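# Insert loose short pin into the empty block hole

## Task

Take the short pin lying free on the table (the one not already seated in a block) and push it fully into the vacant hole in the blocks until it bottoms out, then release it. The pin must stay seated on its own, without the robot holding it. At the end the robot must not be gripping any other loose item. The blocks are not fixed: the block containing that hole must still be upright, within about a finger's width of its starting spot and turned roughly as before. Finally open the gripper and move the arm away.

## Robot and tools

Robot: two xArm6 arms with parallel-jaw grippers, named left_arm and right_arm. In the shared scene frame the origin sits on the table top midway between the arms, +z is up, +x points out over the table, and left_arm is on the +y side. The names do not correspond to sides of any image. Base roots: left_arm at (-0.029, +0.431, 0) m with quat_wxyz (+1.000, 0, 0, -0.026); right_arm at (-0.024, -0.398, 0) m with quat_wxyz (+0.997, 0, 0, +0.075). Bases may be slightly tilted. Any mounting plates and the metal frame behind the arms are fixed obstacles; a "too close" warning counts a plate and its side of the frame as part of that arm.

Gripper geometry: fingers extend along the gripper's +z axis and close along its y axis. The reported end_effector_position is the point between the pads when closed, roughly 2 cm short of the fingertips; closing pushes the tips about 10 mm further along +z. Printed hand positions can be off, especially at long reach.

Tool execute_actions, argument actions: a list holding either nothing, one action, or one wait.
- Empty list {"actions": []}: no motion, just returns the current state, with pictures.
- Action: {"rows": [...], "steps": n}, n from 5 to 15 (default 15), each step lasting 1/30 s. Each row drives one step; if rows run out, the last row repeats. Every row is a single flat list of exactly 14 numbers covering both arms, even when only one moves: left_arm's six joint targets then its opening, followed by right_arm's six joint targets then its opening. Joint entries are absolute target angles in radians (not offsets), in this column order: waist (-6.283 to 6.283), shoulder (-2.059 to 2.094), elbow (-3.927 to 0.192), forearm roll (-6.283 to 6.283), wrist pitch (-1.693 to 3.142), wrist roll (-6.283 to 6.283). They use the same convention as the Joint positions line. The opening is a scale from -1 (closed) to +1 (fully open), not metres. A call is rejected, and nothing is sent, if any target exceeds a range end by over 0.010 rad and is further out than that joint's current angle. True ends may differ from the stated ones by up to 0.010 rad; a target beyond the real end is clipped there and the result prints "joint sent to its limit" (possibly referring to an earlier, still-running action). No such message does not prove more travel is available.
- Wait: {"steps": n} without rows, n up to 300; returns when that many steps have elapsed since the previous result, counting your reply time.
- Optional "pictures": true adds camera images; otherwise images come only with an empty list.

Motion behaviour: joint targets move at most 3.14 rad/s, with about 0.16 s to accelerate, and an arm's joints are slowed together so they arrive at once. Per step, a sent target stays within 0.623 rad of the measured angle, and if the targets would put the gripper over 70 mm from where it is now, all are pulled back toward the measured angles. So big moves take several calls. Each result is captured 5 steps before the action finishes; those final steps run while you write. Between calls the arms keep heading toward the last row sent until they have nearly stopped or a step is HELD.

Result lines: per arm, end_effector_position (m), end_effector_quat_wxyz, and linear/angular velocities (m/s, rad/s) in the scene frame. Joint positions and Joint velocities give six joints (rad, rad/s) then the finger pad gap (m, m/s; 0.084 m is fully open). grip_measured is the measured opening on the command scale. "joint command not followed" means the clearance check altered or blocked some joint targets; the rest of the row still ran. HELD marks steps where your row was partly or wholly not sent. MOTOR HOT appears from 65 °C; at 80 °C an OVER-TEMPERATURE FAULT brakes that arm until it cools. A TORQUE FAULT (contact torque reaching a joint's load limit: waist 44, shoulder 44, elbow 26.4, forearm roll 26.4, wrist pitch 17.6, wrist roll 17.6 N m, held weight included) makes the arm back off slightly, hold for 10 s and drop the rest of the call.

Gripping: to hold something, keep commanding an opening well under grip_measured; the bigger the gap, the harder the squeeze (about 24 N per pad max for objects up to roughly 6 cm). Fast closing can push harder. Commanding the grip_measured value you read still applies light pressure on parts up to about 6 cm wide.

zoom_image: camera is cam_left_wrist or cam_right_wrist (each 896x504); region [x0, y0, x1, y1] in pixels from the top-left, at most 504 by 504; gives a sharper view of the latest image. Wrist camera frame: +z forward, +x right, +y down in the image.

read_manual: section "licences" (default) returns URDF licence texts; no motion.

finished_scene: pass scene, the number of the scene being ended; irreversible, grades it and starts any next one. Replying without a tool call ends everything.

Cautions: do not knock or place things off the table, do not drop or slam parts, avoid hard pushes on the loose blocks (the target block must not slide, rotate or tip), keep the arms from colliding or pressing on each other, and expect occasional brief disturbances on held or loose objects. Release the pin once seated, confirm it stays, and retract clear before ending.

Each tool is called after ">>>" as name([rows], argument=value, ...), one row to a line, values as JSON.

## Session

>>> execute_actions(actions=[])

Scene clock: 0.00 s of 4690.00 s.
left_arm: end_effector_position=(+0.1005, +0.0996, +0.3102) grip_measured=+1.00 end_effector_quat_wxyz=(-0.325, +0.846, -0.380, +0.186) end_effector_velocity=(-0.000, +0.000, -0.001) end_effector_angular_velocity=(+0.002, -0.000, -0.000) | right_arm: end_effector_position=(+0.3141, +0.0433, +0.2663) grip_measured=+1.00 end_effector_quat_wxyz=(-0.064, -0.559, +0.825, +0.051) end_effector_velocity=(+0.000, +0.000, +0.001) end_effector_angular_velocity=(+0.003, -0.000, -0.001)
Joint positions: left_arm=[-1.564 -0.126 -1.135  0.585  1.767 -0.807  0.084] | right_arm=[ 0.71   0.372 -1.747  0.132  1.474  2.791  0.084]
Joint velocities: left_arm=[-0.     0.     0.002 -0.    -0.    -0.     0.   ] | right_arm=[-0.001 -0.002 -0.     0.002 -0.001 -0.     0.   ]

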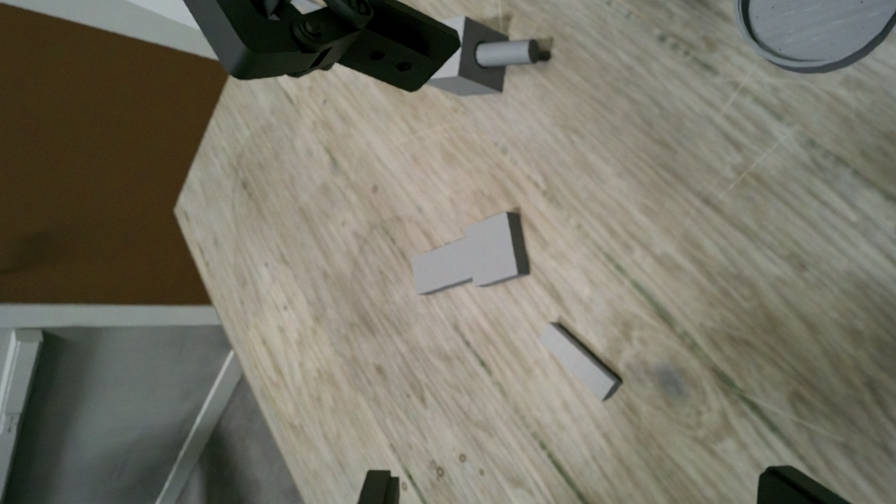

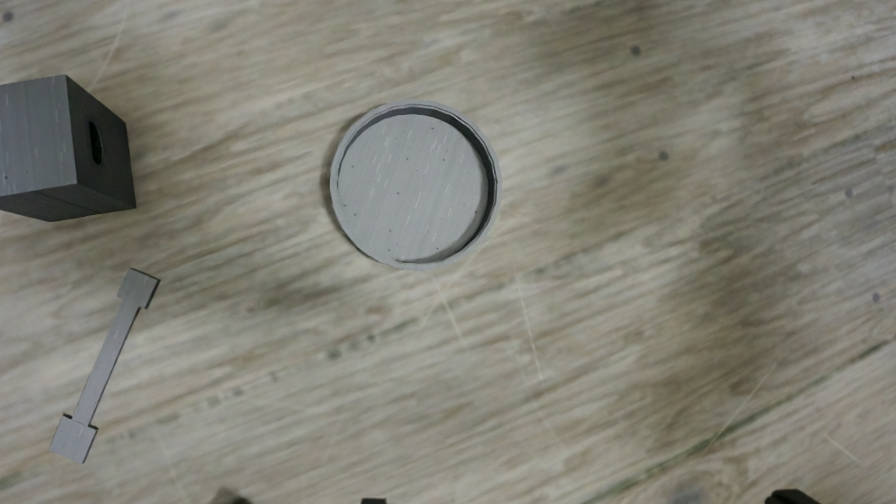

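>>> zoom_image(camera="cam_left_wrist", region=[380, 0, 680, 420])

>>> zoom_image(camera="cam_right_wrist", region=[0, 50, 250, 250])

Region (380, 0, 680, 420) of cam_left_wrist's 896x504 image, scaled by 1.200, with more detail than that image has; it fills the left 360 columns of this view, and the rest is white.

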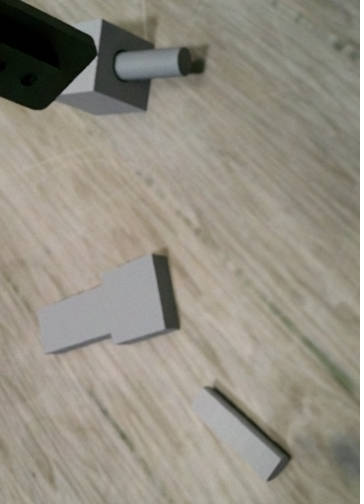

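Region (0, 50, 250, 250) of cam_right_wrist's 896x504 image, scaled by 2.016, with more detail than that image has; it fills the top 403 rows of this view, and the rest is white.

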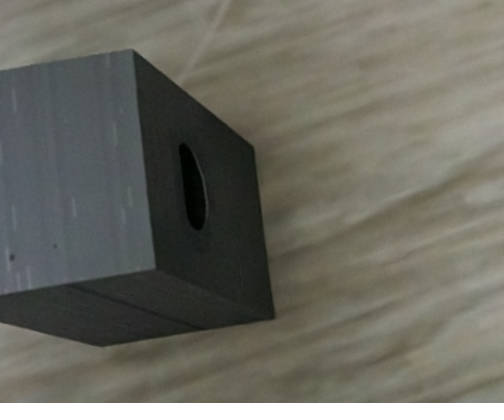

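>>> execute_actions([
  {"rows": [[-1.564,-0.126,-1.135,0.585,1.767,-0.807,1, 0.503,-0.2066,-1.4159,0,1.6225,2.224,1]], "steps": 15},
])

>>> execute_actions([
  {"steps": 15},
], pictures=true)

Scene clock: 2.80 s of 4690.00 s.
left_arm: end_effector_position=(+0.1005, +0.0997, +0.3100) grip_measured=+1.00 end_effector_quat_wxyz=(-0.326, +0.846, -0.380, +0.185) end_effector_velocity=(+0.000, -0.000, +0.001) end_effector_angular_velocity=(-0.003, -0.001, +0.001) | right_arm: end_effector_position=(+0.3185, -0.0634, +0.3529) grip_measured=+1.00 end_effector_quat_wxyz=(-0.022, -0.647, +0.762, +0.028) end_effector_velocity=(-0.044, -0.434, +0.282) end_effector_angular_velocity=(+0.022, -0.372, +0.803)
Joint positions: left_arm=[-1.564 -0.126 -1.135  0.585  1.767 -0.807  0.084] | right_arm=[ 0.594  0.048 -1.563  0.058  1.557  2.475  0.084]
Joint velocities: left_arm=[ 0.    -0.001 -0.     0.    -0.    -0.002  0.   ] | right_arm=[-0.457 -1.265  0.725 -0.289  0.323 -1.229 -0.   ]
Steps of this call (steps 1 to 74: nothing new was sent; steps 75 to 84: the first 10 steps of this action). Readings (joint positions):
75: left_arm=[-1.564 -0.126 -1.135 0.585 1.767 -0.807] | right_arm=[0.710 0.371 -1.746 0.132 1.474 2.790]
76: left_arm=[-1.564 -0.126 -1.135 0.585 1.767 -0.807] | right_arm=[0.707 0.364 -1.740 0.130 1.477 2.780]
78: left_arm=[-1.564 -0.126 -1.135 0.585 1.767 -0.807] | right_arm=[0.687 0.306 -1.697 0.116 1.494 2.717]
82: left_arm=[-1.564 -0.126 -1.135 0.585 1.767 -0.807] | right_arm=[0.624 0.132 -1.611 0.077 1.535 2.556]
84: the state above

Scene clock: 3.30 s of 4690.00 s.
left_arm: end_effector_position=(+0.1005, +0.0997, +0.3100) grip_measured=+1.00 end_effector_quat_wxyz=(-0.326, +0.846, -0.380, +0.185) end_effector_velocity=(-0.000, +0.000, -0.000) end_effector_angular_velocity=(-0.000, -0.000, -0.000) | right_arm: end_effector_position=(+0.2999, -0.1500, +0.3985) grip_measured=+1.00 end_effector_quat_wxyz=(-0.002, -0.707, +0.707, +0.000) end_effector_velocity=(+0.002, -0.002, +0.014) end_effector_angular_velocity=(+0.019, -0.030, -0.002)
Joint positions: left_arm=[-1.564 -0.126 -1.135  0.585  1.767 -0.807  0.084] | right_arm=[ 0.504 -0.204 -1.415  0.     1.622  2.224  0.084]
Joint velocities: left_arm=[-0.    -0.001  0.001 -0.    -0.    -0.     0.   ] | right_arm=[-0.004 -0.019 -0.016 -0.003 -0.001 -0.002  0.   ]
Kept back: nothing.
Steps of this call (steps 1 to 5: the last 5 steps of your previous action; steps 6 to 15: the robot went on to your last target). Readings (joint positions):
1: left_arm=[-1.564 -0.126 -1.135 0.585 1.767 -0.807] | right_arm=[0.578 0.006 -1.539 0.049 1.568 2.433]
2: left_arm=[-1.564 -0.126 -1.135 0.585 1.767 -0.807] | right_arm=[0.563 -0.037 -1.515 0.039 1.579 2.391]
4: left_arm=[-1.564 -0.126 -1.135 0.585 1.767 -0.807] | right_arm=[0.532 -0.123 -1.466 0.019 1.601 2.308]
8: left_arm=[-1.564 -0.126 -1.135 0.585 1.767 -0.807] | right_arm=[0.504 -0.206 -1.423 0.001 1.621 2.231]
15: the state above

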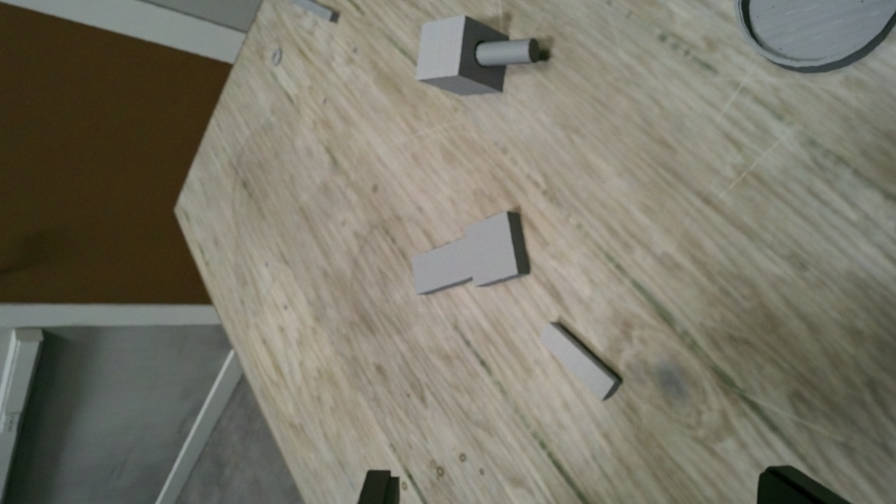

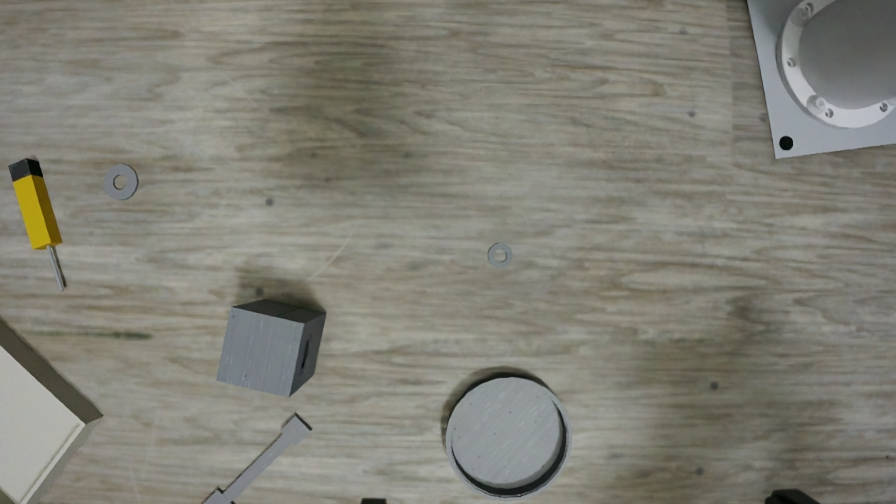

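>>> zoom_image(camera="cam_left_wrist", region=[520, 300, 640, 420])

>>> zoom_image(camera="cam_left_wrist", region=[250, 0, 570, 110])

>>> zoom_image(camera="cam_right_wrist", region=[190, 270, 350, 430])

Region (520, 300, 640, 420) of cam_left_wrist's 896x504 image, scaled by 4.200, with more detail than that image has.

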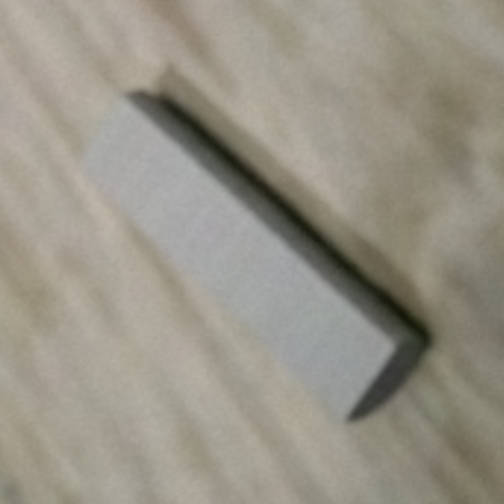

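Region (250, 0, 570, 110) of cam_left_wrist's 896x504 image, scaled by 1.575, with more detail than that image has; it fills the top 173 rows of this view, and the rest is white.

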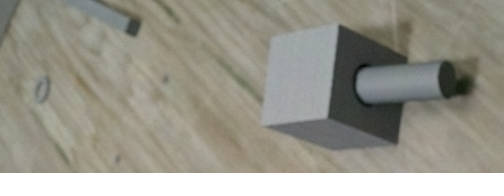

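Region (190, 270, 350, 430) of cam_right_wrist's 896x504 image, scaled by 3.150, with more detail than that image has.

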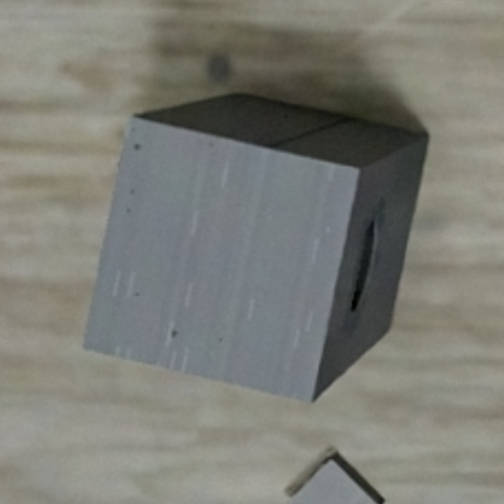

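>>> execute_actions([
  {"rows": [[0.2,0.3,-0.53,0,-1.0,0,1, 0.503,-0.2066,-1.4159,0,1.6225,1.0675,1]], "steps": 15},
])

>>> execute_actions([
  {"rows": [[0.2,0.3,-0.53,0,-1.0,0,1, 0.503,-0.2066,-1.4159,0,1.6225,1.0675,1]], "steps": 15},
])

Scene clock: 8.00 s of 4690.00 s.
left_arm: end_effector_position=(+0.1218, +0.1506, +0.1641) grip_measured=+1.00 end_effector_quat_wxyz=(-0.346, +0.833, -0.431, -0.023) end_effector_velocity=(+0.076, +0.244, -0.486) end_effector_angular_velocity=(+0.417, +1.443, +0.401) | right_arm: end_effector_position=(+0.3000, -0.1505, +0.4000) grip_measured=+1.00 end_effector_quat_wxyz=(+0.000, +0.891, -0.455, +0.000) end_effector_velocity=(-0.000, -0.000, +0.000) end_effector_angular_velocity=(-0.001, -0.001, +3.092)
Joint positions: left_arm=[-1.319  0.022 -0.926  0.382  1.519 -0.56   0.084] | right_arm=[ 0.503 -0.207 -1.416 -0.     1.622  1.597  0.084]
Joint velocities: left_arm=[ 1.044  0.531  0.745 -0.701 -1.035  1.018 -0.   ] | right_arm=[ 0.    -0.    -0.    -0.001  0.    -3.092  0.   ]
Steps of this call (steps 1 to 15: the robot went on to your last target; steps 16 to 90: nothing new was sent; then 1.37 s passed at rest; steps 91 to 100: the first 10 steps of this action). Readings (joint positions):
91: left_arm=[-1.563 -0.126 -1.134 0.584 1.766 -0.806] | right_arm=[0.503 -0.207 -1.416 0.000 1.623 2.223]
92: left_arm=[-1.556 -0.122 -1.129 0.576 1.756 -0.796] | right_arm=[0.503 -0.207 -1.416 0.000 1.623 2.213]
94: left_arm=[-1.504 -0.091 -1.085 0.527 1.702 -0.743] | right_arm=[0.503 -0.207 -1.416 0.000 1.623 2.143]
98: left_arm=[-1.386 -0.013 -0.975 0.430 1.586 -0.626] | right_arm=[0.503 -0.207 -1.416 -0.000 1.622 1.802]
100: the state above

Scene clock: 18.43 s of 4690.00 s.
left_arm: end_effector_position=(+0.1878, +0.2295, +0.0325) grip_measured=+1.00 end_effector_quat_wxyz=(-0.148, +0.911, -0.344, -0.175) end_effector_velocity=(-0.000, +0.000, -0.000) end_effector_angular_velocity=(+0.001, +0.000, +0.001) | right_arm: end_effector_position=(+0.3000, -0.1505, +0.4000) grip_measured=+1.00 end_effector_quat_wxyz=(+0.000, +0.979, -0.206, +0.000) end_effector_velocity=(+0.000, +0.000, -0.001) end_effector_angular_velocity=(-0.000, +0.001, +0.000)
Joint positions: left_arm=[-0.77   0.131 -0.684  0.126  1.006 -0.192  0.084] | right_arm=[ 0.503 -0.207 -1.416 -0.     1.623  1.067  0.084]
Joint velocities: left_arm=[-0.    -0.     0.001  0.     0.    -0.001 -0.   ] | right_arm=[ 0.     0.001 -0.     0.001 -0.     0.    -0.   ]
TORQUE FAULT: the external load on joint 2 (shoulder) of the left arm reached its load limit, and that arm stopped for 10 seconds. A torque fault stops only its own arm. That arm's remaining commands of this call were not run. Joint 2 (shoulder) of that arm moved back by up to 3 degrees. That arm holds there, with its grip as last carried out, and accepts commands again: back off and push less far. That arm stops again, at the same cost, whenever a joint's load reaches its limit.
Kept back: nothing.
The stop of the left arm began at step 13 of this call (marked STOPPED below). From that step on that arm followed nothing that you had sent. 8 of its steps, steps kept back included, did not run and will not run. The other arm was sent all steps of this action in this call, none kept back. Nothing is kept back now, and the robot has no last target.
Steps of this call (steps 1 to 5: the last 5 steps of your previous action; steps 6 to 15: the first 10 steps of this action; steps 16 to 20: the last 5 steps of this action, not kept back; steps 21 to 313: the stop continued). Readings (joint positions):
6: left_arm=[-1.076 0.122 -0.785 0.247 1.277 -0.362] | right_arm=[0.503 -0.207 -1.416 0.000 1.622 1.114]
7: left_arm=[-1.028 0.137 -0.763 0.226 1.229 -0.332] | right_arm=[0.503 -0.207 -1.416 0.000 1.622 1.091]
9: left_arm=[-0.926 0.166 -0.722 0.187 1.127 -0.274] | right_arm=[0.503 -0.207 -1.416 0.000 1.623 1.074]
13: left_arm=[-0.755 0.177 -0.688 0.122 1.011 -0.188] | right_arm=[0.503 -0.207 -1.416 -0.000 1.623 1.069] STOPPED (the left arm)
313: the state above

>>> execute_actions([
  {"rows": [[-0.77,-0.3,-0.684,0.126,1.006,-0.192,1, 0.503,-0.2066,-1.4159,0,1.6225,1.0675,1]], "steps": 15},
])

>>> execute_actions([
  {"steps": 8},
], pictures=true)

Scene clock: 18.97 s of 4690.00 s.
left_arm: end_effector_position=(+0.2313, +0.1825, +0.1496) grip_measured=+1.00 end_effector_quat_wxyz=(-0.069, +0.936, -0.344, -0.018) end_effector_velocity=(+0.102, -0.110, +0.456) end_effector_angular_velocity=(-0.931, -0.865, -0.001) | right_arm: end_effector_position=(+0.3000, -0.1505, +0.4000) grip_measured=+1.00 end_effector_quat_wxyz=(+0.000, +0.979, -0.206, +0.000) end_effector_velocity=(-0.000, -0.000, +0.001) end_effector_angular_velocity=(+0.000, -0.001, +0.001)
Joint positions: left_arm=[-0.77  -0.221 -0.686  0.126  1.006 -0.192  0.084] | right_arm=[ 0.503 -0.207 -1.416  0.     1.623  1.067  0.084]
Joint velocities: left_arm=[ 0.    -1.267 -0.003  0.001 -0.001  0.001  0.   ] | right_arm=[ 0.    -0.002  0.    -0.001  0.    -0.    -0.   ]
Steps of this call (steps 1 to 6: nothing new was sent; steps 7 to 16: the first 10 steps of this action). Readings (joint positions):
7: left_arm=[-0.770 0.131 -0.683 0.126 1.006 -0.192] | right_arm=[0.503 -0.207 -1.416 0.000 1.622 1.068]
8: left_arm=[-0.770 0.124 -0.682 0.126 1.007 -0.192] | right_arm=[0.503 -0.207 -1.416 -0.000 1.622 1.067]
10: left_arm=[-0.770 0.063 -0.676 0.126 1.008 -0.192] | right_arm=[0.503 -0.207 -1.416 0.000 1.622 1.067]
14: left_arm=[-0.770 -0.131 -0.687 0.126 1.005 -0.192] | right_arm=[0.503 -0.207 -1.416 0.000 1.622 1.067]
16: the state above

Scene clock: 19.23 s of 4690.00 s.
left_arm: end_effector_position=(+0.2349, +0.1786, +0.1747) grip_measured=+1.00 end_effector_quat_wxyz=(-0.053, +0.938, -0.342, +0.013) end_effector_velocity=(-0.001, +0.001, -0.003) end_effector_angular_velocity=(+0.007, +0.006, +0.000) | right_arm: end_effector_position=(+0.3000, -0.1505, +0.4000) grip_measured=+1.00 end_effector_quat_wxyz=(+0.000, +0.979, -0.206, +0.000) end_effector_velocity=(-0.000, +0.000, +0.000) end_effector_angular_velocity=(+0.001, +0.000, +0.001)
Joint positions: left_arm=[-0.77  -0.296 -0.68   0.126  1.007 -0.192  0.084] | right_arm=[ 0.503 -0.207 -1.416 -0.     1.623  1.068  0.084]
Joint velocities: left_arm=[ 0.     0.008  0.001 -0.    -0.     0.     0.   ] | right_arm=[ 0.    -0.    -0.     0.001 -0.    -0.     0.   ]
Kept back: nothing.
Steps of this call (steps 1 to 5: the last 5 steps of your previous action; steps 6 to 8: the robot went on to your last target). Readings (joint positions):
1: left_arm=[-0.770 -0.259 -0.687 0.126 1.005 -0.192] | right_arm=[0.503 -0.207 -1.416 -0.000 1.622 1.067]
2: left_arm=[-0.770 -0.285 -0.689 0.126 1.005 -0.192] | right_arm=[0.503 -0.207 -1.416 0.000 1.622 1.067]
4: left_arm=[-0.770 -0.301 -0.689 0.126 1.005 -0.192] | right_arm=[0.503 -0.207 -1.416 0.000 1.622 1.068]
8: the state above

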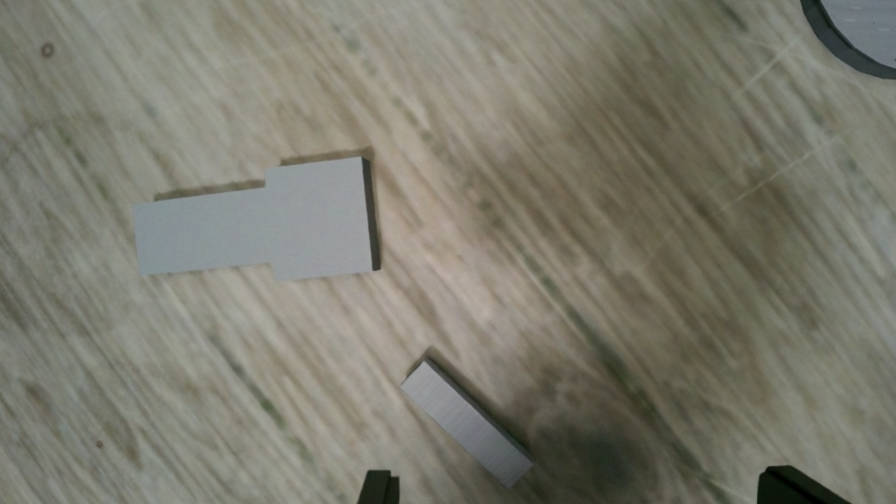

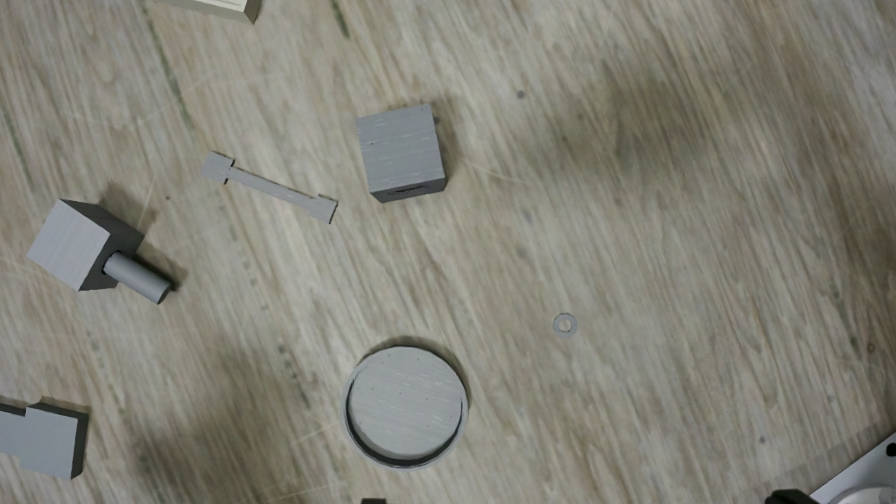

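>>> execute_actions([
  {"rows": [[0.2,-0.3,-0.68,0,-1.0,0,1, 0.503,-0.2066,-1.4159,0,1.6225,1.0675,1]], "steps": 12},
])

>>> execute_actions([
  {"rows": [[0.2,-0.3,-0.68,0,-1.0,0,1, 1.0255,0.8111,-2.009,0,1.1979,1.0675,1]], "steps": 15},
])

>>> execute_actions([
  {"steps": 25},
], pictures=true)

Scene clock: 20.30 s of 4690.00 s.
left_arm: end_effector_position=(+0.3168, +0.1990, +0.1962) grip_measured=+1.00 end_effector_quat_wxyz=(+0.002, +0.959, -0.265, +0.098) end_effector_velocity=(+0.487, +0.220, +0.146) end_effector_angular_velocity=(-0.829, -0.882, +0.960) | right_arm: end_effector_position=(+0.3000, -0.1505, +0.4000) grip_measured=+1.00 end_effector_quat_wxyz=(+0.000, +0.979, -0.206, +0.000) end_effector_velocity=(-0.000, +0.000, +0.000) end_effector_angular_velocity=(+0.000, +0.000, -0.001)
Joint positions: left_arm=[-0.565 -0.3   -0.683  0.087  0.799 -0.133  0.084] | right_arm=[ 0.503 -0.207 -1.416  0.     1.622  1.067  0.084]
Joint velocities: left_arm=[ 1.227 -0.002 -0.003 -0.192 -1.217  0.291  0.   ] | right_arm=[ 0.    -0.    -0.     0.     0.001  0.001 -0.   ]
Steps of this call (steps 1 to 25: the robot went on to your last target; steps 26 to 32: the first 7 steps of this action). Readings (joint positions):
26: left_arm=[-0.769 -0.300 -0.684 0.126 1.005 -0.192] | right_arm=[0.503 -0.207 -1.416 -0.000 1.623 1.068]
27: left_arm=[-0.762 -0.300 -0.683 0.124 0.995 -0.189] | right_arm=[0.503 -0.207 -1.416 -0.000 1.622 1.067]
29: left_arm=[-0.699 -0.299 -0.682 0.110 0.929 -0.168] | right_arm=[0.503 -0.207 -1.416 0.000 1.622 1.068]
32: the state above

Scene clock: 20.80 s of 4690.00 s.
left_arm: end_effector_position=(+0.4977, +0.3727, +0.3109) grip_measured=+1.00 end_effector_quat_wxyz=(+0.022, +0.917, -0.042, +0.395) end_effector_velocity=(+0.220, +0.360, +0.357) end_effector_angular_velocity=(-0.166, -1.515, +0.661) | right_arm: end_effector_position=(+0.3176, -0.0032, +0.3852) grip_measured=+1.00 end_effector_quat_wxyz=(-0.049, +0.993, -0.104, +0.034) end_effector_velocity=(-0.011, +0.497, -0.212) end_effector_angular_velocity=(+0.078, -0.064, +0.638)
Joint positions: left_arm=[-0.056 -0.3   -0.681  0.028  0.168 -0.042  0.084] | right_arm=[ 0.708  0.075 -1.651  0.     1.455  1.067  0.084]
Joint velocities: left_arm=[ 0.737  0.001  0.003 -0.08  -1.529  0.123  0.   ] | right_arm=[ 0.638  1.116 -0.709  0.003 -0.508 -0.    -0.   ]
Steps of this call (steps 1 to 5: the last 5 steps of your previous action; steps 6 to 15: the first 10 steps of this action). Readings (joint positions):
6: left_arm=[-0.331 -0.300 -0.683 0.057 0.566 -0.088] | right_arm=[0.504 -0.206 -1.417 -0.000 1.622 1.068]
7: left_arm=[-0.295 -0.300 -0.682 0.054 0.527 -0.082] | right_arm=[0.510 -0.198 -1.425 -0.000 1.616 1.068]
9: left_arm=[-0.228 -0.300 -0.682 0.046 0.446 -0.071] | right_arm=[0.557 -0.142 -1.484 -0.001 1.575 1.068]
13: left_arm=[-0.108 -0.300 -0.681 0.033 0.267 -0.051] | right_arm=[0.663 0.002 -1.600 -0.000 1.491 1.067]
15: the state above

Scene clock: 21.63 s of 4690.00 s.
left_arm: end_effector_position=(+0.4615, +0.5034, +0.5970) grip_measured=+1.00 end_effector_quat_wxyz=(-0.061, +0.548, +0.040, +0.833) end_effector_velocity=(-0.002, +0.000, +0.004) end_effector_angular_velocity=(+0.001, -0.015, +0.001) | right_arm: end_effector_position=(+0.2333, +0.2164, +0.1213) grip_measured=+1.00 end_effector_quat_wxyz=(-0.001, +0.999, +0.053, +0.000) end_effector_velocity=(+0.038, +0.032, +0.087) end_effector_angular_velocity=(+0.169, -0.075, -0.033)
Joint positions: left_arm=[ 0.199 -0.299 -0.679  0.    -0.998 -0.     0.084] | right_arm=[ 1.024  0.809 -2.009 -0.     1.198  1.068  0.084]
Joint velocities: left_arm=[ 0.001  0.001 -0.003 -0.    -0.013 -0.001  0.   ] | right_arm=[-0.033 -0.07  -0.092 -0.004 -0.023  0.001  0.   ]
Kept back: nothing.
Steps of this call (steps 1 to 5: the last 5 steps of your previous action; steps 6 to 25: the robot went on to your last target). Readings (joint positions):
1: left_arm=[-0.032 -0.300 -0.681 0.025 0.115 -0.039] | right_arm=[0.729 0.113 -1.674 0.000 1.439 1.067]
2: left_arm=[-0.009 -0.300 -0.681 0.023 0.061 -0.035] | right_arm=[0.748 0.150 -1.695 0.000 1.423 1.067]
4: left_arm=[0.031 -0.300 -0.681 0.018 -0.051 -0.028] | right_arm=[0.783 0.226 -1.734 0.000 1.395 1.067]
8: left_arm=[0.096 -0.300 -0.680 0.011 -0.297 -0.017] | right_arm=[0.844 0.375 -1.802 0.000 1.346 1.067]
25: the state above

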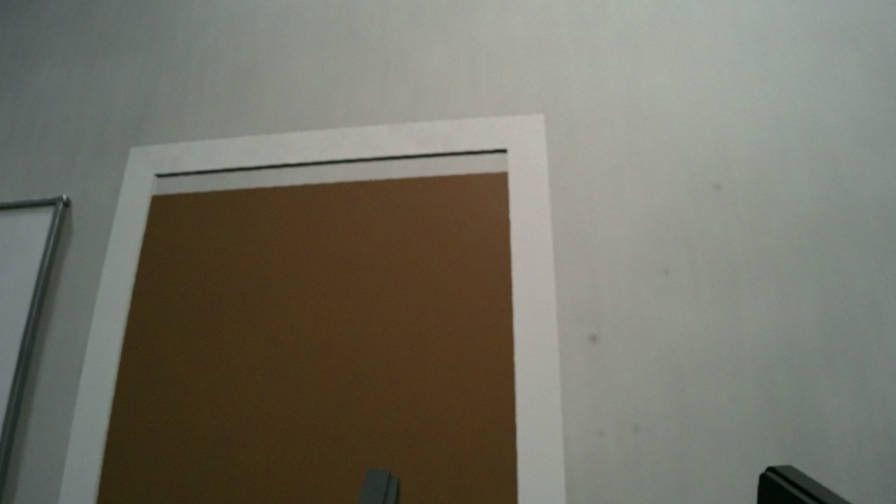

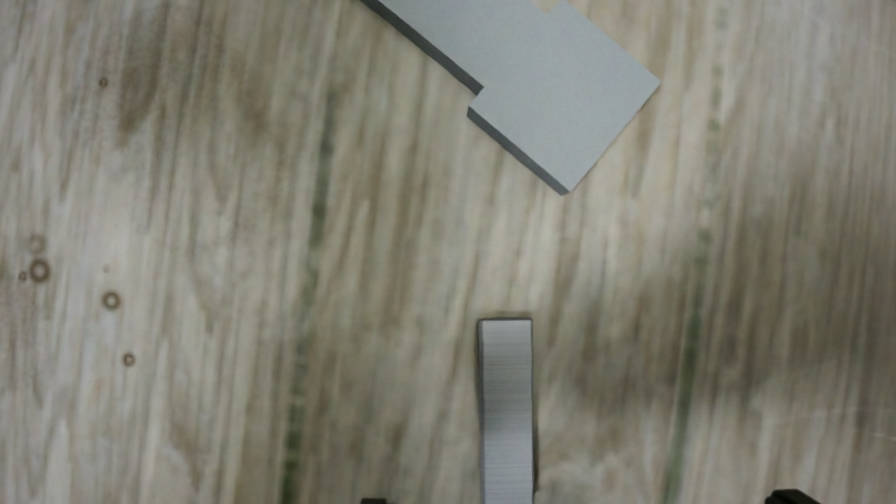

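>>> execute_actions([
  {"rows": [[0.2,0.3,-0.53,0,-1.219,0,1, 1.0392,0.9090,-1.9742,0,1.0652,1.0612,1]], "steps": 15},
])

>>> execute_actions([
  {"steps": 10},
], pictures=true)

Scene clock: 22.67 s of 4690.00 s.
left_arm: end_effector_position=(+0.5119, +0.5112, +0.4462) grip_measured=+1.00 end_effector_quat_wxyz=(-0.056, +0.641, +0.047, +0.764) end_effector_velocity=(+0.109, +0.016, -0.597) end_effector_angular_velocity=(-0.133, +0.902, -0.000) | right_arm: end_effector_position=(+0.2239, +0.2203, +0.0436) grip_measured=+1.00 end_effector_quat_wxyz=(+0.006, +0.998, +0.064, -0.003) end_effector_velocity=(+0.047, +0.089, +0.155) end_effector_angular_velocity=(+0.320, -0.130, -0.013)
Joint positions: left_arm=[ 0.2   -0.036 -0.614 -0.    -1.096 -0.     0.084] | right_arm=[ 1.04   0.915 -1.968  0.     1.068  1.061  0.084]
Joint velocities: left_arm=[-0.     1.004  0.261  0.    -0.354  0.     0.   ] | right_arm=[-0.015 -0.128 -0.16  -0.002 -0.057 -0.001  0.   ]
Steps of this call (steps 1 to 21: the robot went on to your last target; steps 22 to 31: the first 10 steps of this action). Readings (joint positions):
22: left_arm=[0.200 -0.299 -0.680 0.000 -1.000 0.000] | right_arm=[1.026 0.812 -2.009 -0.000 1.197 1.067]
23: left_arm=[0.200 -0.293 -0.680 -0.000 -1.005 0.000] | right_arm=[1.026 0.816 -2.009 -0.000 1.187 1.067]
25: left_arm=[0.200 -0.239 -0.671 -0.000 -1.028 0.000] | right_arm=[1.031 0.852 -2.001 -0.000 1.126 1.064]
29: left_arm=[0.200 -0.102 -0.631 -0.000 -1.073 -0.000] | right_arm=[1.040 0.919 -1.962 0.000 1.072 1.061]
31: the state above

Scene clock: 23.00 s of 4690.00 s.
left_arm: end_effector_position=(+0.5136, +0.5114, +0.2577) grip_measured=+1.00 end_effector_quat_wxyz=(-0.049, +0.745, +0.055, +0.663) end_effector_velocity=(-0.054, -0.009, -0.285) end_effector_angular_velocity=(-0.073, +0.486, -0.002) | right_arm: end_effector_position=(+0.2256, +0.2236, +0.0498) grip_measured=+1.00 end_effector_quat_wxyz=(+0.000, +0.998, +0.064, -0.000) end_effector_velocity=(+0.000, +0.001, -0.001) end_effector_angular_velocity=(+0.002, -0.001, +0.000)
Joint positions: left_arm=[ 0.2    0.286 -0.531  0.    -1.211 -0.     0.084] | right_arm=[ 1.039  0.909 -1.974  0.     1.065  1.061  0.084]
Joint velocities: left_arm=[-0.001  0.452  0.166  0.001 -0.127 -0.001  0.   ] | right_arm=[ 0.     0.003 -0.003 -0.    -0.002 -0.     0.   ]
Kept back: nothing.
Steps of this call (steps 1 to 5: the last 5 steps of your previous action; steps 6 to 10: the robot went on to your last target). Readings (joint positions):
1: left_arm=[0.200 -0.002 -0.606 -0.000 -1.108 -0.000] | right_arm=[1.039 0.911 -1.974 0.000 1.066 1.061]
2: left_arm=[0.200 0.032 -0.597 -0.000 -1.120 -0.000] | right_arm=[1.039 0.907 -1.977 -0.000 1.065 1.061]
4: left_arm=[0.200 0.099 -0.580 0.000 -1.145 -0.000] | right_arm=[1.039 0.905 -1.979 -0.000 1.064 1.061]
8: left_arm=[0.200 0.235 -0.546 0.000 -1.195 -0.000] | right_arm=[1.039 0.908 -1.974 -0.000 1.065 1.061]
10: the state above

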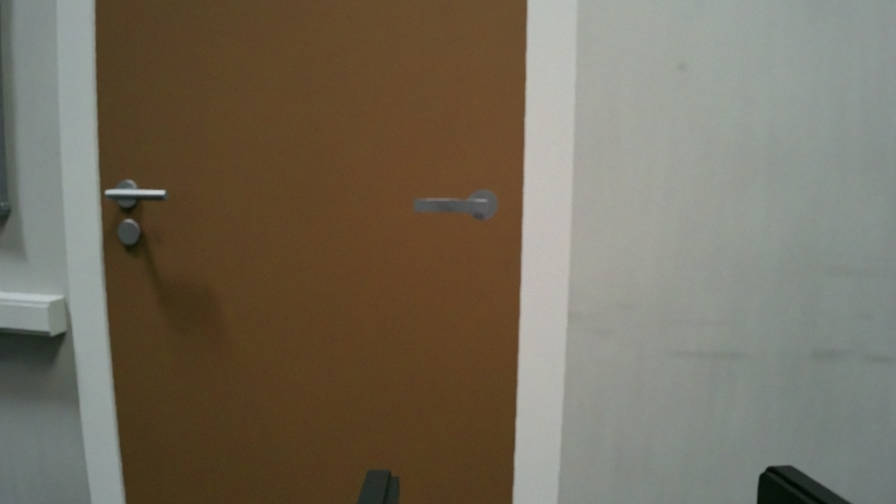

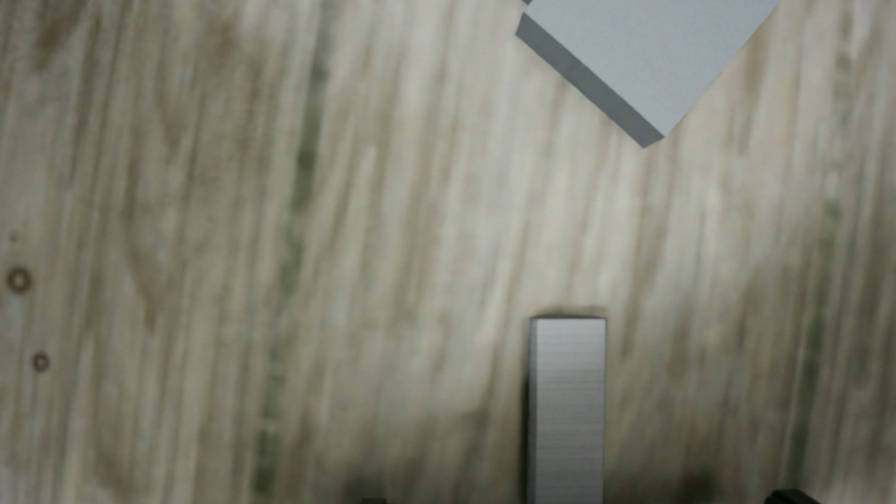

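>>> execute_actions([
  {"rows": [[0.2,0.3,-0.53,0,-1.219,0,1, 1.0397,0.9120,-1.9718,0,1.0598,1.0617,1],[0.2,0.3,-0.53,0,-1.219,0,1, 1.0403,0.9151,-1.9695,0,1.0544,1.0623,1],[0.2,0.3,-0.53,0,-1.219,0,1, 1.0408,0.9182,-1.9671,0,1.0489,1.0628,1],[0.2,0.3,-0.53,0,-1.219,0,1, 1.0413,0.9212,-1.9647,0,1.0435,1.0633,1],[0.2,0.3,-0.53,0,-1.219,0,1, 1.0419,0.9243,-1.9623,0,1.0381,1.0639,1],[0.2,0.3,-0.53,0,-1.219,0,1, 1.0424,0.9273,-1.9600,0,1.0327,1.0644,1],[0.2,0.3,-0.53,0,-1.219,0,1, 1.0429,0.9304,-1.9576,0,1.0273,1.0649,1],[0.2,0.3,-0.53,0,-1.219,0,1, 1.0434,0.9334,-1.9552,0,1.0218,1.0654,1],[0.2,0.3,-0.53,0,-1.219,0,1, 1.0438,0.9357,-1.9535,0,1.0178,1.0658,1],[0.2,0.3,-0.53,0,-1.219,0,1, 1.0441,0.9375,-1.9520,0,1.0145,1.0661,1],[0.2,0.3,-0.53,0,-1.219,0,1, 1.0443,0.9387,-1.9511,0,1.0124,1.0663,1],[0.2,0.3,-0.53,0,-1.219,0,1, 1.0445,0.9395,-1.9505,0,1.0110,1.0665,1]], "steps": 15},
])

>>> execute_actions([
  {"rows": [[0.2,0.3,-0.53,0,-1.219,0,1, 1.0445,0.9395,-1.9505,0,1.0110,1.0665,0.6],[0.2,0.3,-0.53,0,-1.219,0,1, 1.0445,0.9395,-1.9505,0,1.0110,1.0665,0.3],[0.2,0.3,-0.53,0,-1.219,0,1, 1.0445,0.9395,-1.9505,0,1.0110,1.0665,0.0],[0.2,0.3,-0.53,0,-1.219,0,1, 1.0445,0.9395,-1.9505,0,1.0110,1.0665,-0.3],[0.2,0.3,-0.53,0,-1.219,0,1, 1.0445,0.9395,-1.9505,0,1.0110,1.0665,-0.4]], "steps": 15},
], pictures=true)

Scene clock: 24.20 s of 4690.00 s.
left_arm: end_effector_position=(+0.5128, +0.5114, +0.2521) grip_measured=+1.00 end_effector_quat_wxyz=(-0.049, +0.747, +0.055, +0.661) end_effector_velocity=(+0.000, +0.000, +0.001) end_effector_angular_velocity=(+0.001, -0.003, +0.001) | right_arm: end_effector_position=(+0.2224, +0.2231, +0.0292) grip_measured=+1.00 end_effector_quat_wxyz=(+0.001, +0.998, +0.064, -0.000) end_effector_velocity=(-0.011, -0.004, -0.068) end_effector_angular_velocity=(-0.006, +0.003, -0.001)
Joint positions: left_arm=[ 0.2    0.3   -0.53  -0.    -1.219 -0.     0.084] | right_arm=[ 1.043  0.933 -1.955  0.     1.024  1.065  0.084]
Joint velocities: left_arm=[ 0.001 -0.002 -0.001  0.    -0.     0.    -0.   ] | right_arm=[ 0.013  0.08   0.061  0.001 -0.134  0.013 -0.   ]
Steps of this call (steps 1 to 26: the robot went on to your last target; steps 27 to 36: the first 10 steps of this action). Readings (joint positions):
27: left_arm=[0.200 0.300 -0.530 -0.000 -1.219 -0.000] | right_arm=[1.039 0.909 -1.974 -0.000 1.065 1.061]
28: left_arm=[0.200 0.300 -0.530 -0.000 -1.219 -0.000] | right_arm=[1.039 0.910 -1.974 -0.000 1.063 1.061]
30: left_arm=[0.200 0.300 -0.530 -0.000 -1.219 0.000] | right_arm=[1.040 0.914 -1.971 -0.000 1.054 1.062]
34: left_arm=[0.200 0.300 -0.530 -0.000 -1.219 0.000] | right_arm=[1.042 0.927 -1.960 0.000 1.034 1.064]
36: the state above

Scene clock: 24.70 s of 4690.00 s.
left_arm: end_effector_position=(+0.5128, +0.5114, +0.2521) grip_measured=+1.00 end_effector_quat_wxyz=(-0.049, +0.747, +0.055, +0.661) end_effector_velocity=(-0.000, -0.000, -0.001) end_effector_angular_velocity=(-0.000, +0.002, -0.001) | right_arm: end_effector_position=(+0.2217, +0.2234, +0.0241) grip_measured=-0.41 end_effector_quat_wxyz=(-0.000, +0.998, +0.064, +0.000) end_effector_velocity=(-0.000, -0.000, -0.000) end_effector_angular_velocity=(-0.000, +0.000, +0.001)
Joint positions: left_arm=[ 0.2    0.3   -0.53   0.    -1.219 -0.     0.084] | right_arm=[ 1.044  0.939 -1.951 -0.     1.011  1.066  0.026]
Joint velocities: left_arm=[-0.001  0.001  0.     0.    -0.     0.    -0.   ] | right_arm=[-0.    -0.001  0.001  0.    -0.    -0.001 -0.061]
Steps of this call (steps 1 to 5: the last 5 steps of your previous action; steps 6 to 15: the first 10 steps of this action). Readings (joint positions):
6: left_arm=[0.200 0.300 -0.530 -0.000 -1.219 0.000] | right_arm=[1.045 0.940 -1.951 0.000 1.011 1.066]
7: left_arm=[0.200 0.300 -0.530 -0.000 -1.219 -0.000] | right_arm=[1.044 0.939 -1.951 -0.000 1.011 1.066]
9: left_arm=[0.200 0.300 -0.530 0.000 -1.219 -0.000] | right_arm=[1.044 0.939 -1.951 -0.000 1.011 1.066]
13: left_arm=[0.200 0.300 -0.530 0.000 -1.219 -0.000] | right_arm=[1.044 0.939 -1.951 -0.000 1.011 1.066]
15: the state above

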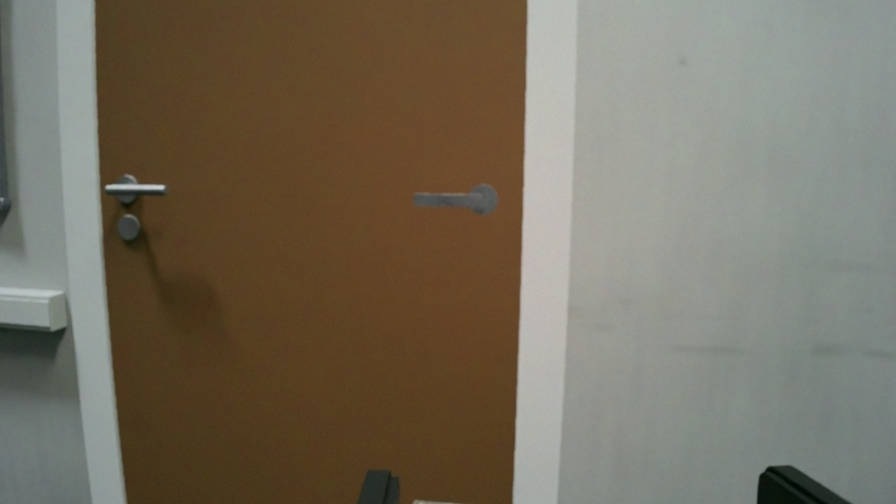

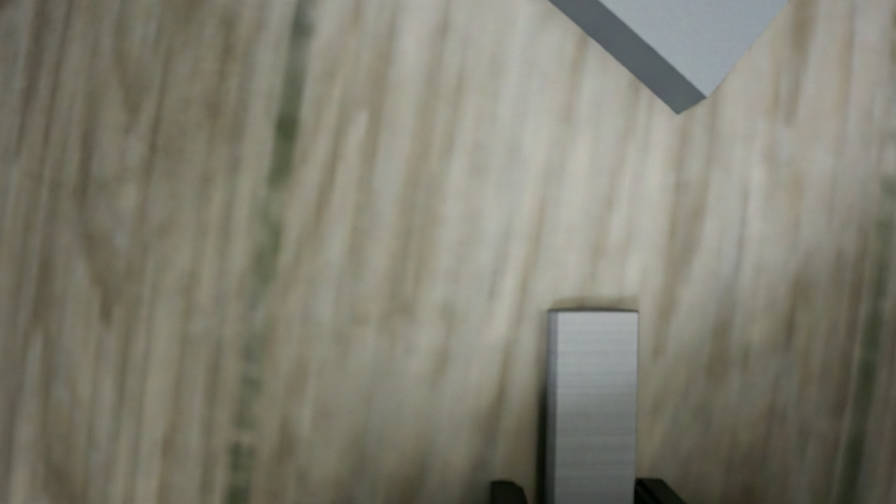

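>>> execute_actions([
  {"rows": [[0.2,0.3,-0.53,0,-1.219,0,1, 1.0445,0.9395,-1.9505,0,1.0110,1.0665,-0.5],[0.2,0.3,-0.53,0,-1.219,0,1, 1.0445,0.9395,-1.9505,0,1.0110,1.0665,-0.55],[0.2,0.3,-0.53,0,-1.219,0,1, 1.0445,0.9395,-1.9505,0,1.0110,1.0665,-0.6],[0.2,0.3,-0.53,0,-1.219,0,1, 1.0445,0.9395,-1.9505,0,1.0110,1.0665,-0.7],[0.2,0.3,-0.53,0,-1.219,0,1, 1.0445,0.9395,-1.9505,0,1.0110,1.0665,-0.8],[0.2,0.3,-0.53,0,-1.219,0,1, 1.0445,0.9395,-1.9505,0,1.0110,1.0665,-0.9],[0.2,0.3,-0.53,0,-1.219,0,1, 1.0445,0.9395,-1.9505,0,1.0110,1.0665,-1.0]], "steps": 15},
], pictures=true)

Scene clock: 25.27 s of 4690.00 s.
left_arm: end_effector_position=(+0.5128, +0.5114, +0.2521) grip_measured=+1.00 end_effector_quat_wxyz=(-0.049, +0.747, +0.055, +0.661) end_effector_velocity=(+0.000, +0.001, +0.001) end_effector_angular_velocity=(+0.000, -0.002, +0.002) | right_arm: end_effector_position=(+0.2217, +0.2235, +0.0242) grip_measured=-0.56 end_effector_quat_wxyz=(-0.000, +0.998, +0.064, +0.000) end_effector_velocity=(+0.000, -0.000, -0.000) end_effector_angular_velocity=(+0.000, +0.001, +0.000)
Joint positions: left_arm=[ 0.2    0.3   -0.53   0.    -1.219 -0.     0.084] | right_arm=[ 1.045  0.939 -1.951  0.     1.011  1.066  0.02 ]
Joint velocities: left_arm=[ 0.001 -0.001 -0.001 -0.    -0.    -0.    -0.   ] | right_arm=[-0.001  0.     0.     0.001 -0.    -0.001  0.   ]
Steps of this call (steps 1 to 5: the last 5 steps of your previous action; steps 6 to 7: the robot went on to your last target; steps 8 to 17: the first 10 steps of this action). Readings (joint positions):
8: left_arm=[0.200 0.300 -0.530 0.000 -1.219 -0.000] | right_arm=[1.044 0.939 -1.951 0.000 1.011 1.066]
9: left_arm=[0.200 0.300 -0.530 0.000 -1.219 0.000] | right_arm=[1.045 0.939 -1.951 0.000 1.011 1.067]
11: left_arm=[0.200 0.300 -0.530 -0.000 -1.219 -0.000] | right_arm=[1.045 0.939 -1.951 0.000 1.011 1.066]
15: left_arm=[0.200 0.300 -0.530 -0.000 -1.219 -0.000] | right_arm=[1.045 0.939 -1.951 0.000 1.011 1.066]
17: the state above

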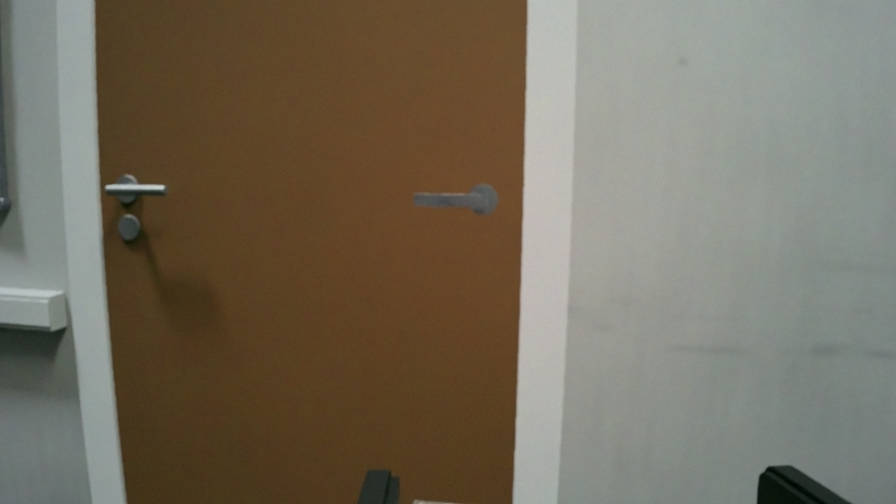

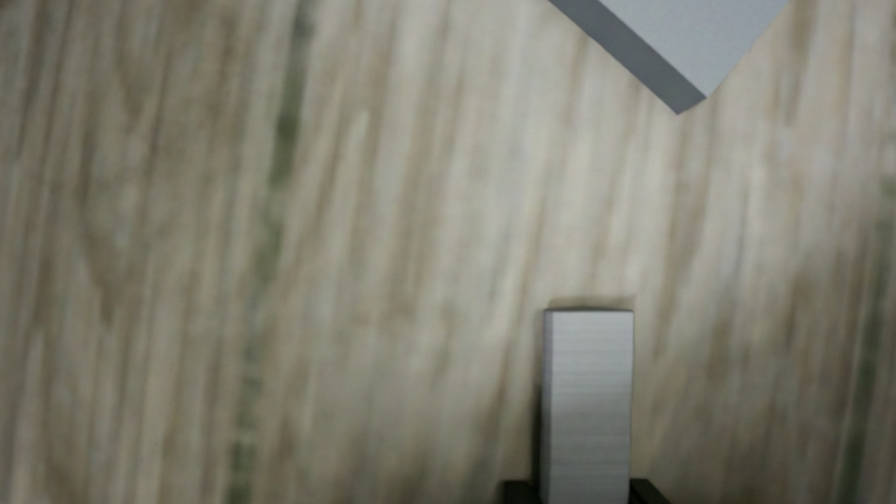

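>>> execute_actions([
  {"rows": [[0.2,0.3,-0.53,0,-1.219,0,1, 1.043,0.930,-1.958,0,1.028,1.065,-1],[0.2,0.3,-0.53,0,-1.219,0,1, 1.041,0.920,-1.966,0,1.046,1.063,-1],[0.2,0.3,-0.53,0,-1.219,0,1, 1.0392,0.9090,-1.9742,0,1.0652,1.0612,-1],[0.2,0.3,-0.53,0,-1.219,0,1, 1.0392,0.9090,-1.9742,0,1.0652,1.0612,-1],[0.2,0.3,-0.53,0,-1.219,0,1, 1.0392,0.9090,-1.9742,0,1.0652,1.0612,-1],[0.2,0.3,-0.53,0,-1.219,0,1, 0.7838,0.3136,-1.36,0,1.0008,0.95,-1]], "steps": 15},
])

>>> execute_actions([
  {"rows": [[-0.2,0.3,-0.53,0,-1.219,0,1, 0.7838,0.3136,-1.3144,0,1.0008,0.95,-1]], "steps": 10},
])

>>> execute_actions([
  {"rows": [[-0.3,0.3,-0.53,0,-1.219,0,1, 0.4681,0.1874,-0.8837,0,0.6963,0.8331,-1]], "steps": 15},
])

Scene clock: 26.70 s of 4690.00 s.
left_arm: end_effector_position=(+0.5128, +0.5114, +0.2521) grip_measured=+1.00 end_effector_quat_wxyz=(-0.049, +0.747, +0.055, +0.661) end_effector_velocity=(+0.000, +0.001, +0.001) end_effector_angular_velocity=(+0.000, -0.002, +0.002) | right_arm: end_effector_position=(+0.2461, +0.1966, +0.0736) grip_measured=-0.56 end_effector_quat_wxyz=(-0.002, +0.999, +0.053, +0.001) end_effector_velocity=(+0.310, -0.364, +0.325) end_effector_angular_velocity=(+0.073, -0.039, -0.412)
Joint positions: left_arm=[ 0.2    0.3   -0.53  -0.    -1.219 -0.     0.084] | right_arm=[ 0.994  0.797 -1.848  0.     1.048  1.039  0.02 ]
Joint velocities: left_arm=[ 0.002 -0.001 -0.001 -0.     0.     0.     0.   ] | right_arm=[-0.661 -1.372  1.406 -0.005 -0.117 -0.246  0.   ]
Steps of this call (steps 1 to 5: the last 5 steps of your previous action; steps 6 to 15: the robot went on to your last target; steps 16 to 33: nothing new was sent; steps 34 to 43: the first 10 steps of this action). Readings (joint positions):
34: left_arm=[0.200 0.300 -0.530 -0.000 -1.219 -0.000] | right_arm=[1.044 0.939 -1.951 -0.000 1.012 1.066]
35: left_arm=[0.200 0.300 -0.530 -0.000 -1.219 -0.000] | right_arm=[1.044 0.937 -1.952 0.000 1.018 1.066]
37: left_arm=[0.200 0.300 -0.530 0.000 -1.219 -0.000] | right_arm=[1.042 0.927 -1.959 0.000 1.043 1.064]
41: left_arm=[0.200 0.300 -0.530 0.000 -1.219 -0.000] | right_arm=[1.029 0.878 -1.941 0.000 1.055 1.055]
43: the state above

Scene clock: 27.03 s of 4690.00 s.
left_arm: end_effector_position=(+0.5185, +0.4526, +0.2523) grip_measured=+1.00 end_effector_quat_wxyz=(-0.013, +0.749, +0.015, +0.663) end_effector_velocity=(+0.027, -0.653, +0.000) end_effector_angular_velocity=(+0.006, -0.001, -1.205) | right_arm: end_effector_position=(+0.3013, +0.0616, +0.1497) grip_measured=-0.56 end_effector_quat_wxyz=(-0.005, +1.000, -0.003, +0.004) end_effector_velocity=(+0.001, -0.414, +0.013) end_effector_angular_velocity=(-0.217, +0.151, -0.252)
Joint positions: left_arm=[ 0.092  0.3   -0.531 -0.    -1.219 -0.     0.084] | right_arm=[ 0.805  0.366 -1.385 -0.     1.006  0.96   0.02 ]
Joint velocities: left_arm=[-1.182  0.001 -0.003  0.024  0.001  0.    -0.   ] | right_arm=[-0.426 -0.946  1.277  0.    -0.067 -0.175  0.   ]
Steps of this call (steps 1 to 5: the last 5 steps of your previous action; steps 6 to 10: the first 5 steps of this action). Readings (joint positions):
6: left_arm=[0.199 0.300 -0.530 -0.000 -1.219 -0.000] | right_arm=[0.875 0.528 -1.583 -0.000 1.022 0.990]
7: left_arm=[0.192 0.300 -0.530 -0.001 -1.219 -0.000] | right_arm=[0.856 0.484 -1.535 -0.000 1.017 0.982]
9: left_arm=[0.133 0.300 -0.530 -0.001 -1.219 -0.000] | right_arm=[0.821 0.401 -1.433 -0.000 1.009 0.967]
10: the state above

Scene clock: 27.53 s of 4690.00 s.
left_arm: end_effector_position=(+0.4853, +0.2429, +0.2519) grip_measured=+1.00 end_effector_quat_wxyz=(+0.116, +0.737, -0.131, +0.653) end_effector_velocity=(+0.002, +0.004, +0.002) end_effector_angular_velocity=(-0.003, -0.004, +0.011) | right_arm: end_effector_position=(+0.3458, -0.0797, +0.0926) grip_measured=-0.56 end_effector_quat_wxyz=(+0.001, +0.997, -0.078, -0.001) end_effector_velocity=(+0.094, -0.487, -0.200) end_effector_angular_velocity=(+0.005, -0.006, -0.563)
Joint positions: left_arm=[-0.298  0.3   -0.53  -0.    -1.219 -0.     0.084] | right_arm=[ 0.561  0.227 -1.01   0.     0.786  0.868  0.02 ]
Joint velocities: left_arm=[ 0.004 -0.003 -0.003 -0.007 -0.    -0.    -0.   ] | right_arm=[-0.881 -0.358  1.173 -0.001 -0.822 -0.317  0.   ]
Steps of this call (steps 1 to 5: the last 5 steps of your previous action; steps 6 to 15: the first 10 steps of this action). Readings (joint positions):
6: left_arm=[-0.127 0.300 -0.530 0.000 -1.219 0.000] | right_arm=[0.785 0.316 -1.315 0.000 1.000 0.950]
7: left_arm=[-0.163 0.300 -0.530 0.000 -1.219 0.000] | right_arm=[0.781 0.313 -1.306 0.000 0.993 0.947]
9: left_arm=[-0.235 0.300 -0.530 0.000 -1.219 0.000] | right_arm=[0.739 0.293 -1.247 0.000 0.947 0.930]
13: left_arm=[-0.298 0.300 -0.530 0.001 -1.219 0.000] | right_arm=[0.619 0.251 -1.088 0.000 0.840 0.888]
15: the state above


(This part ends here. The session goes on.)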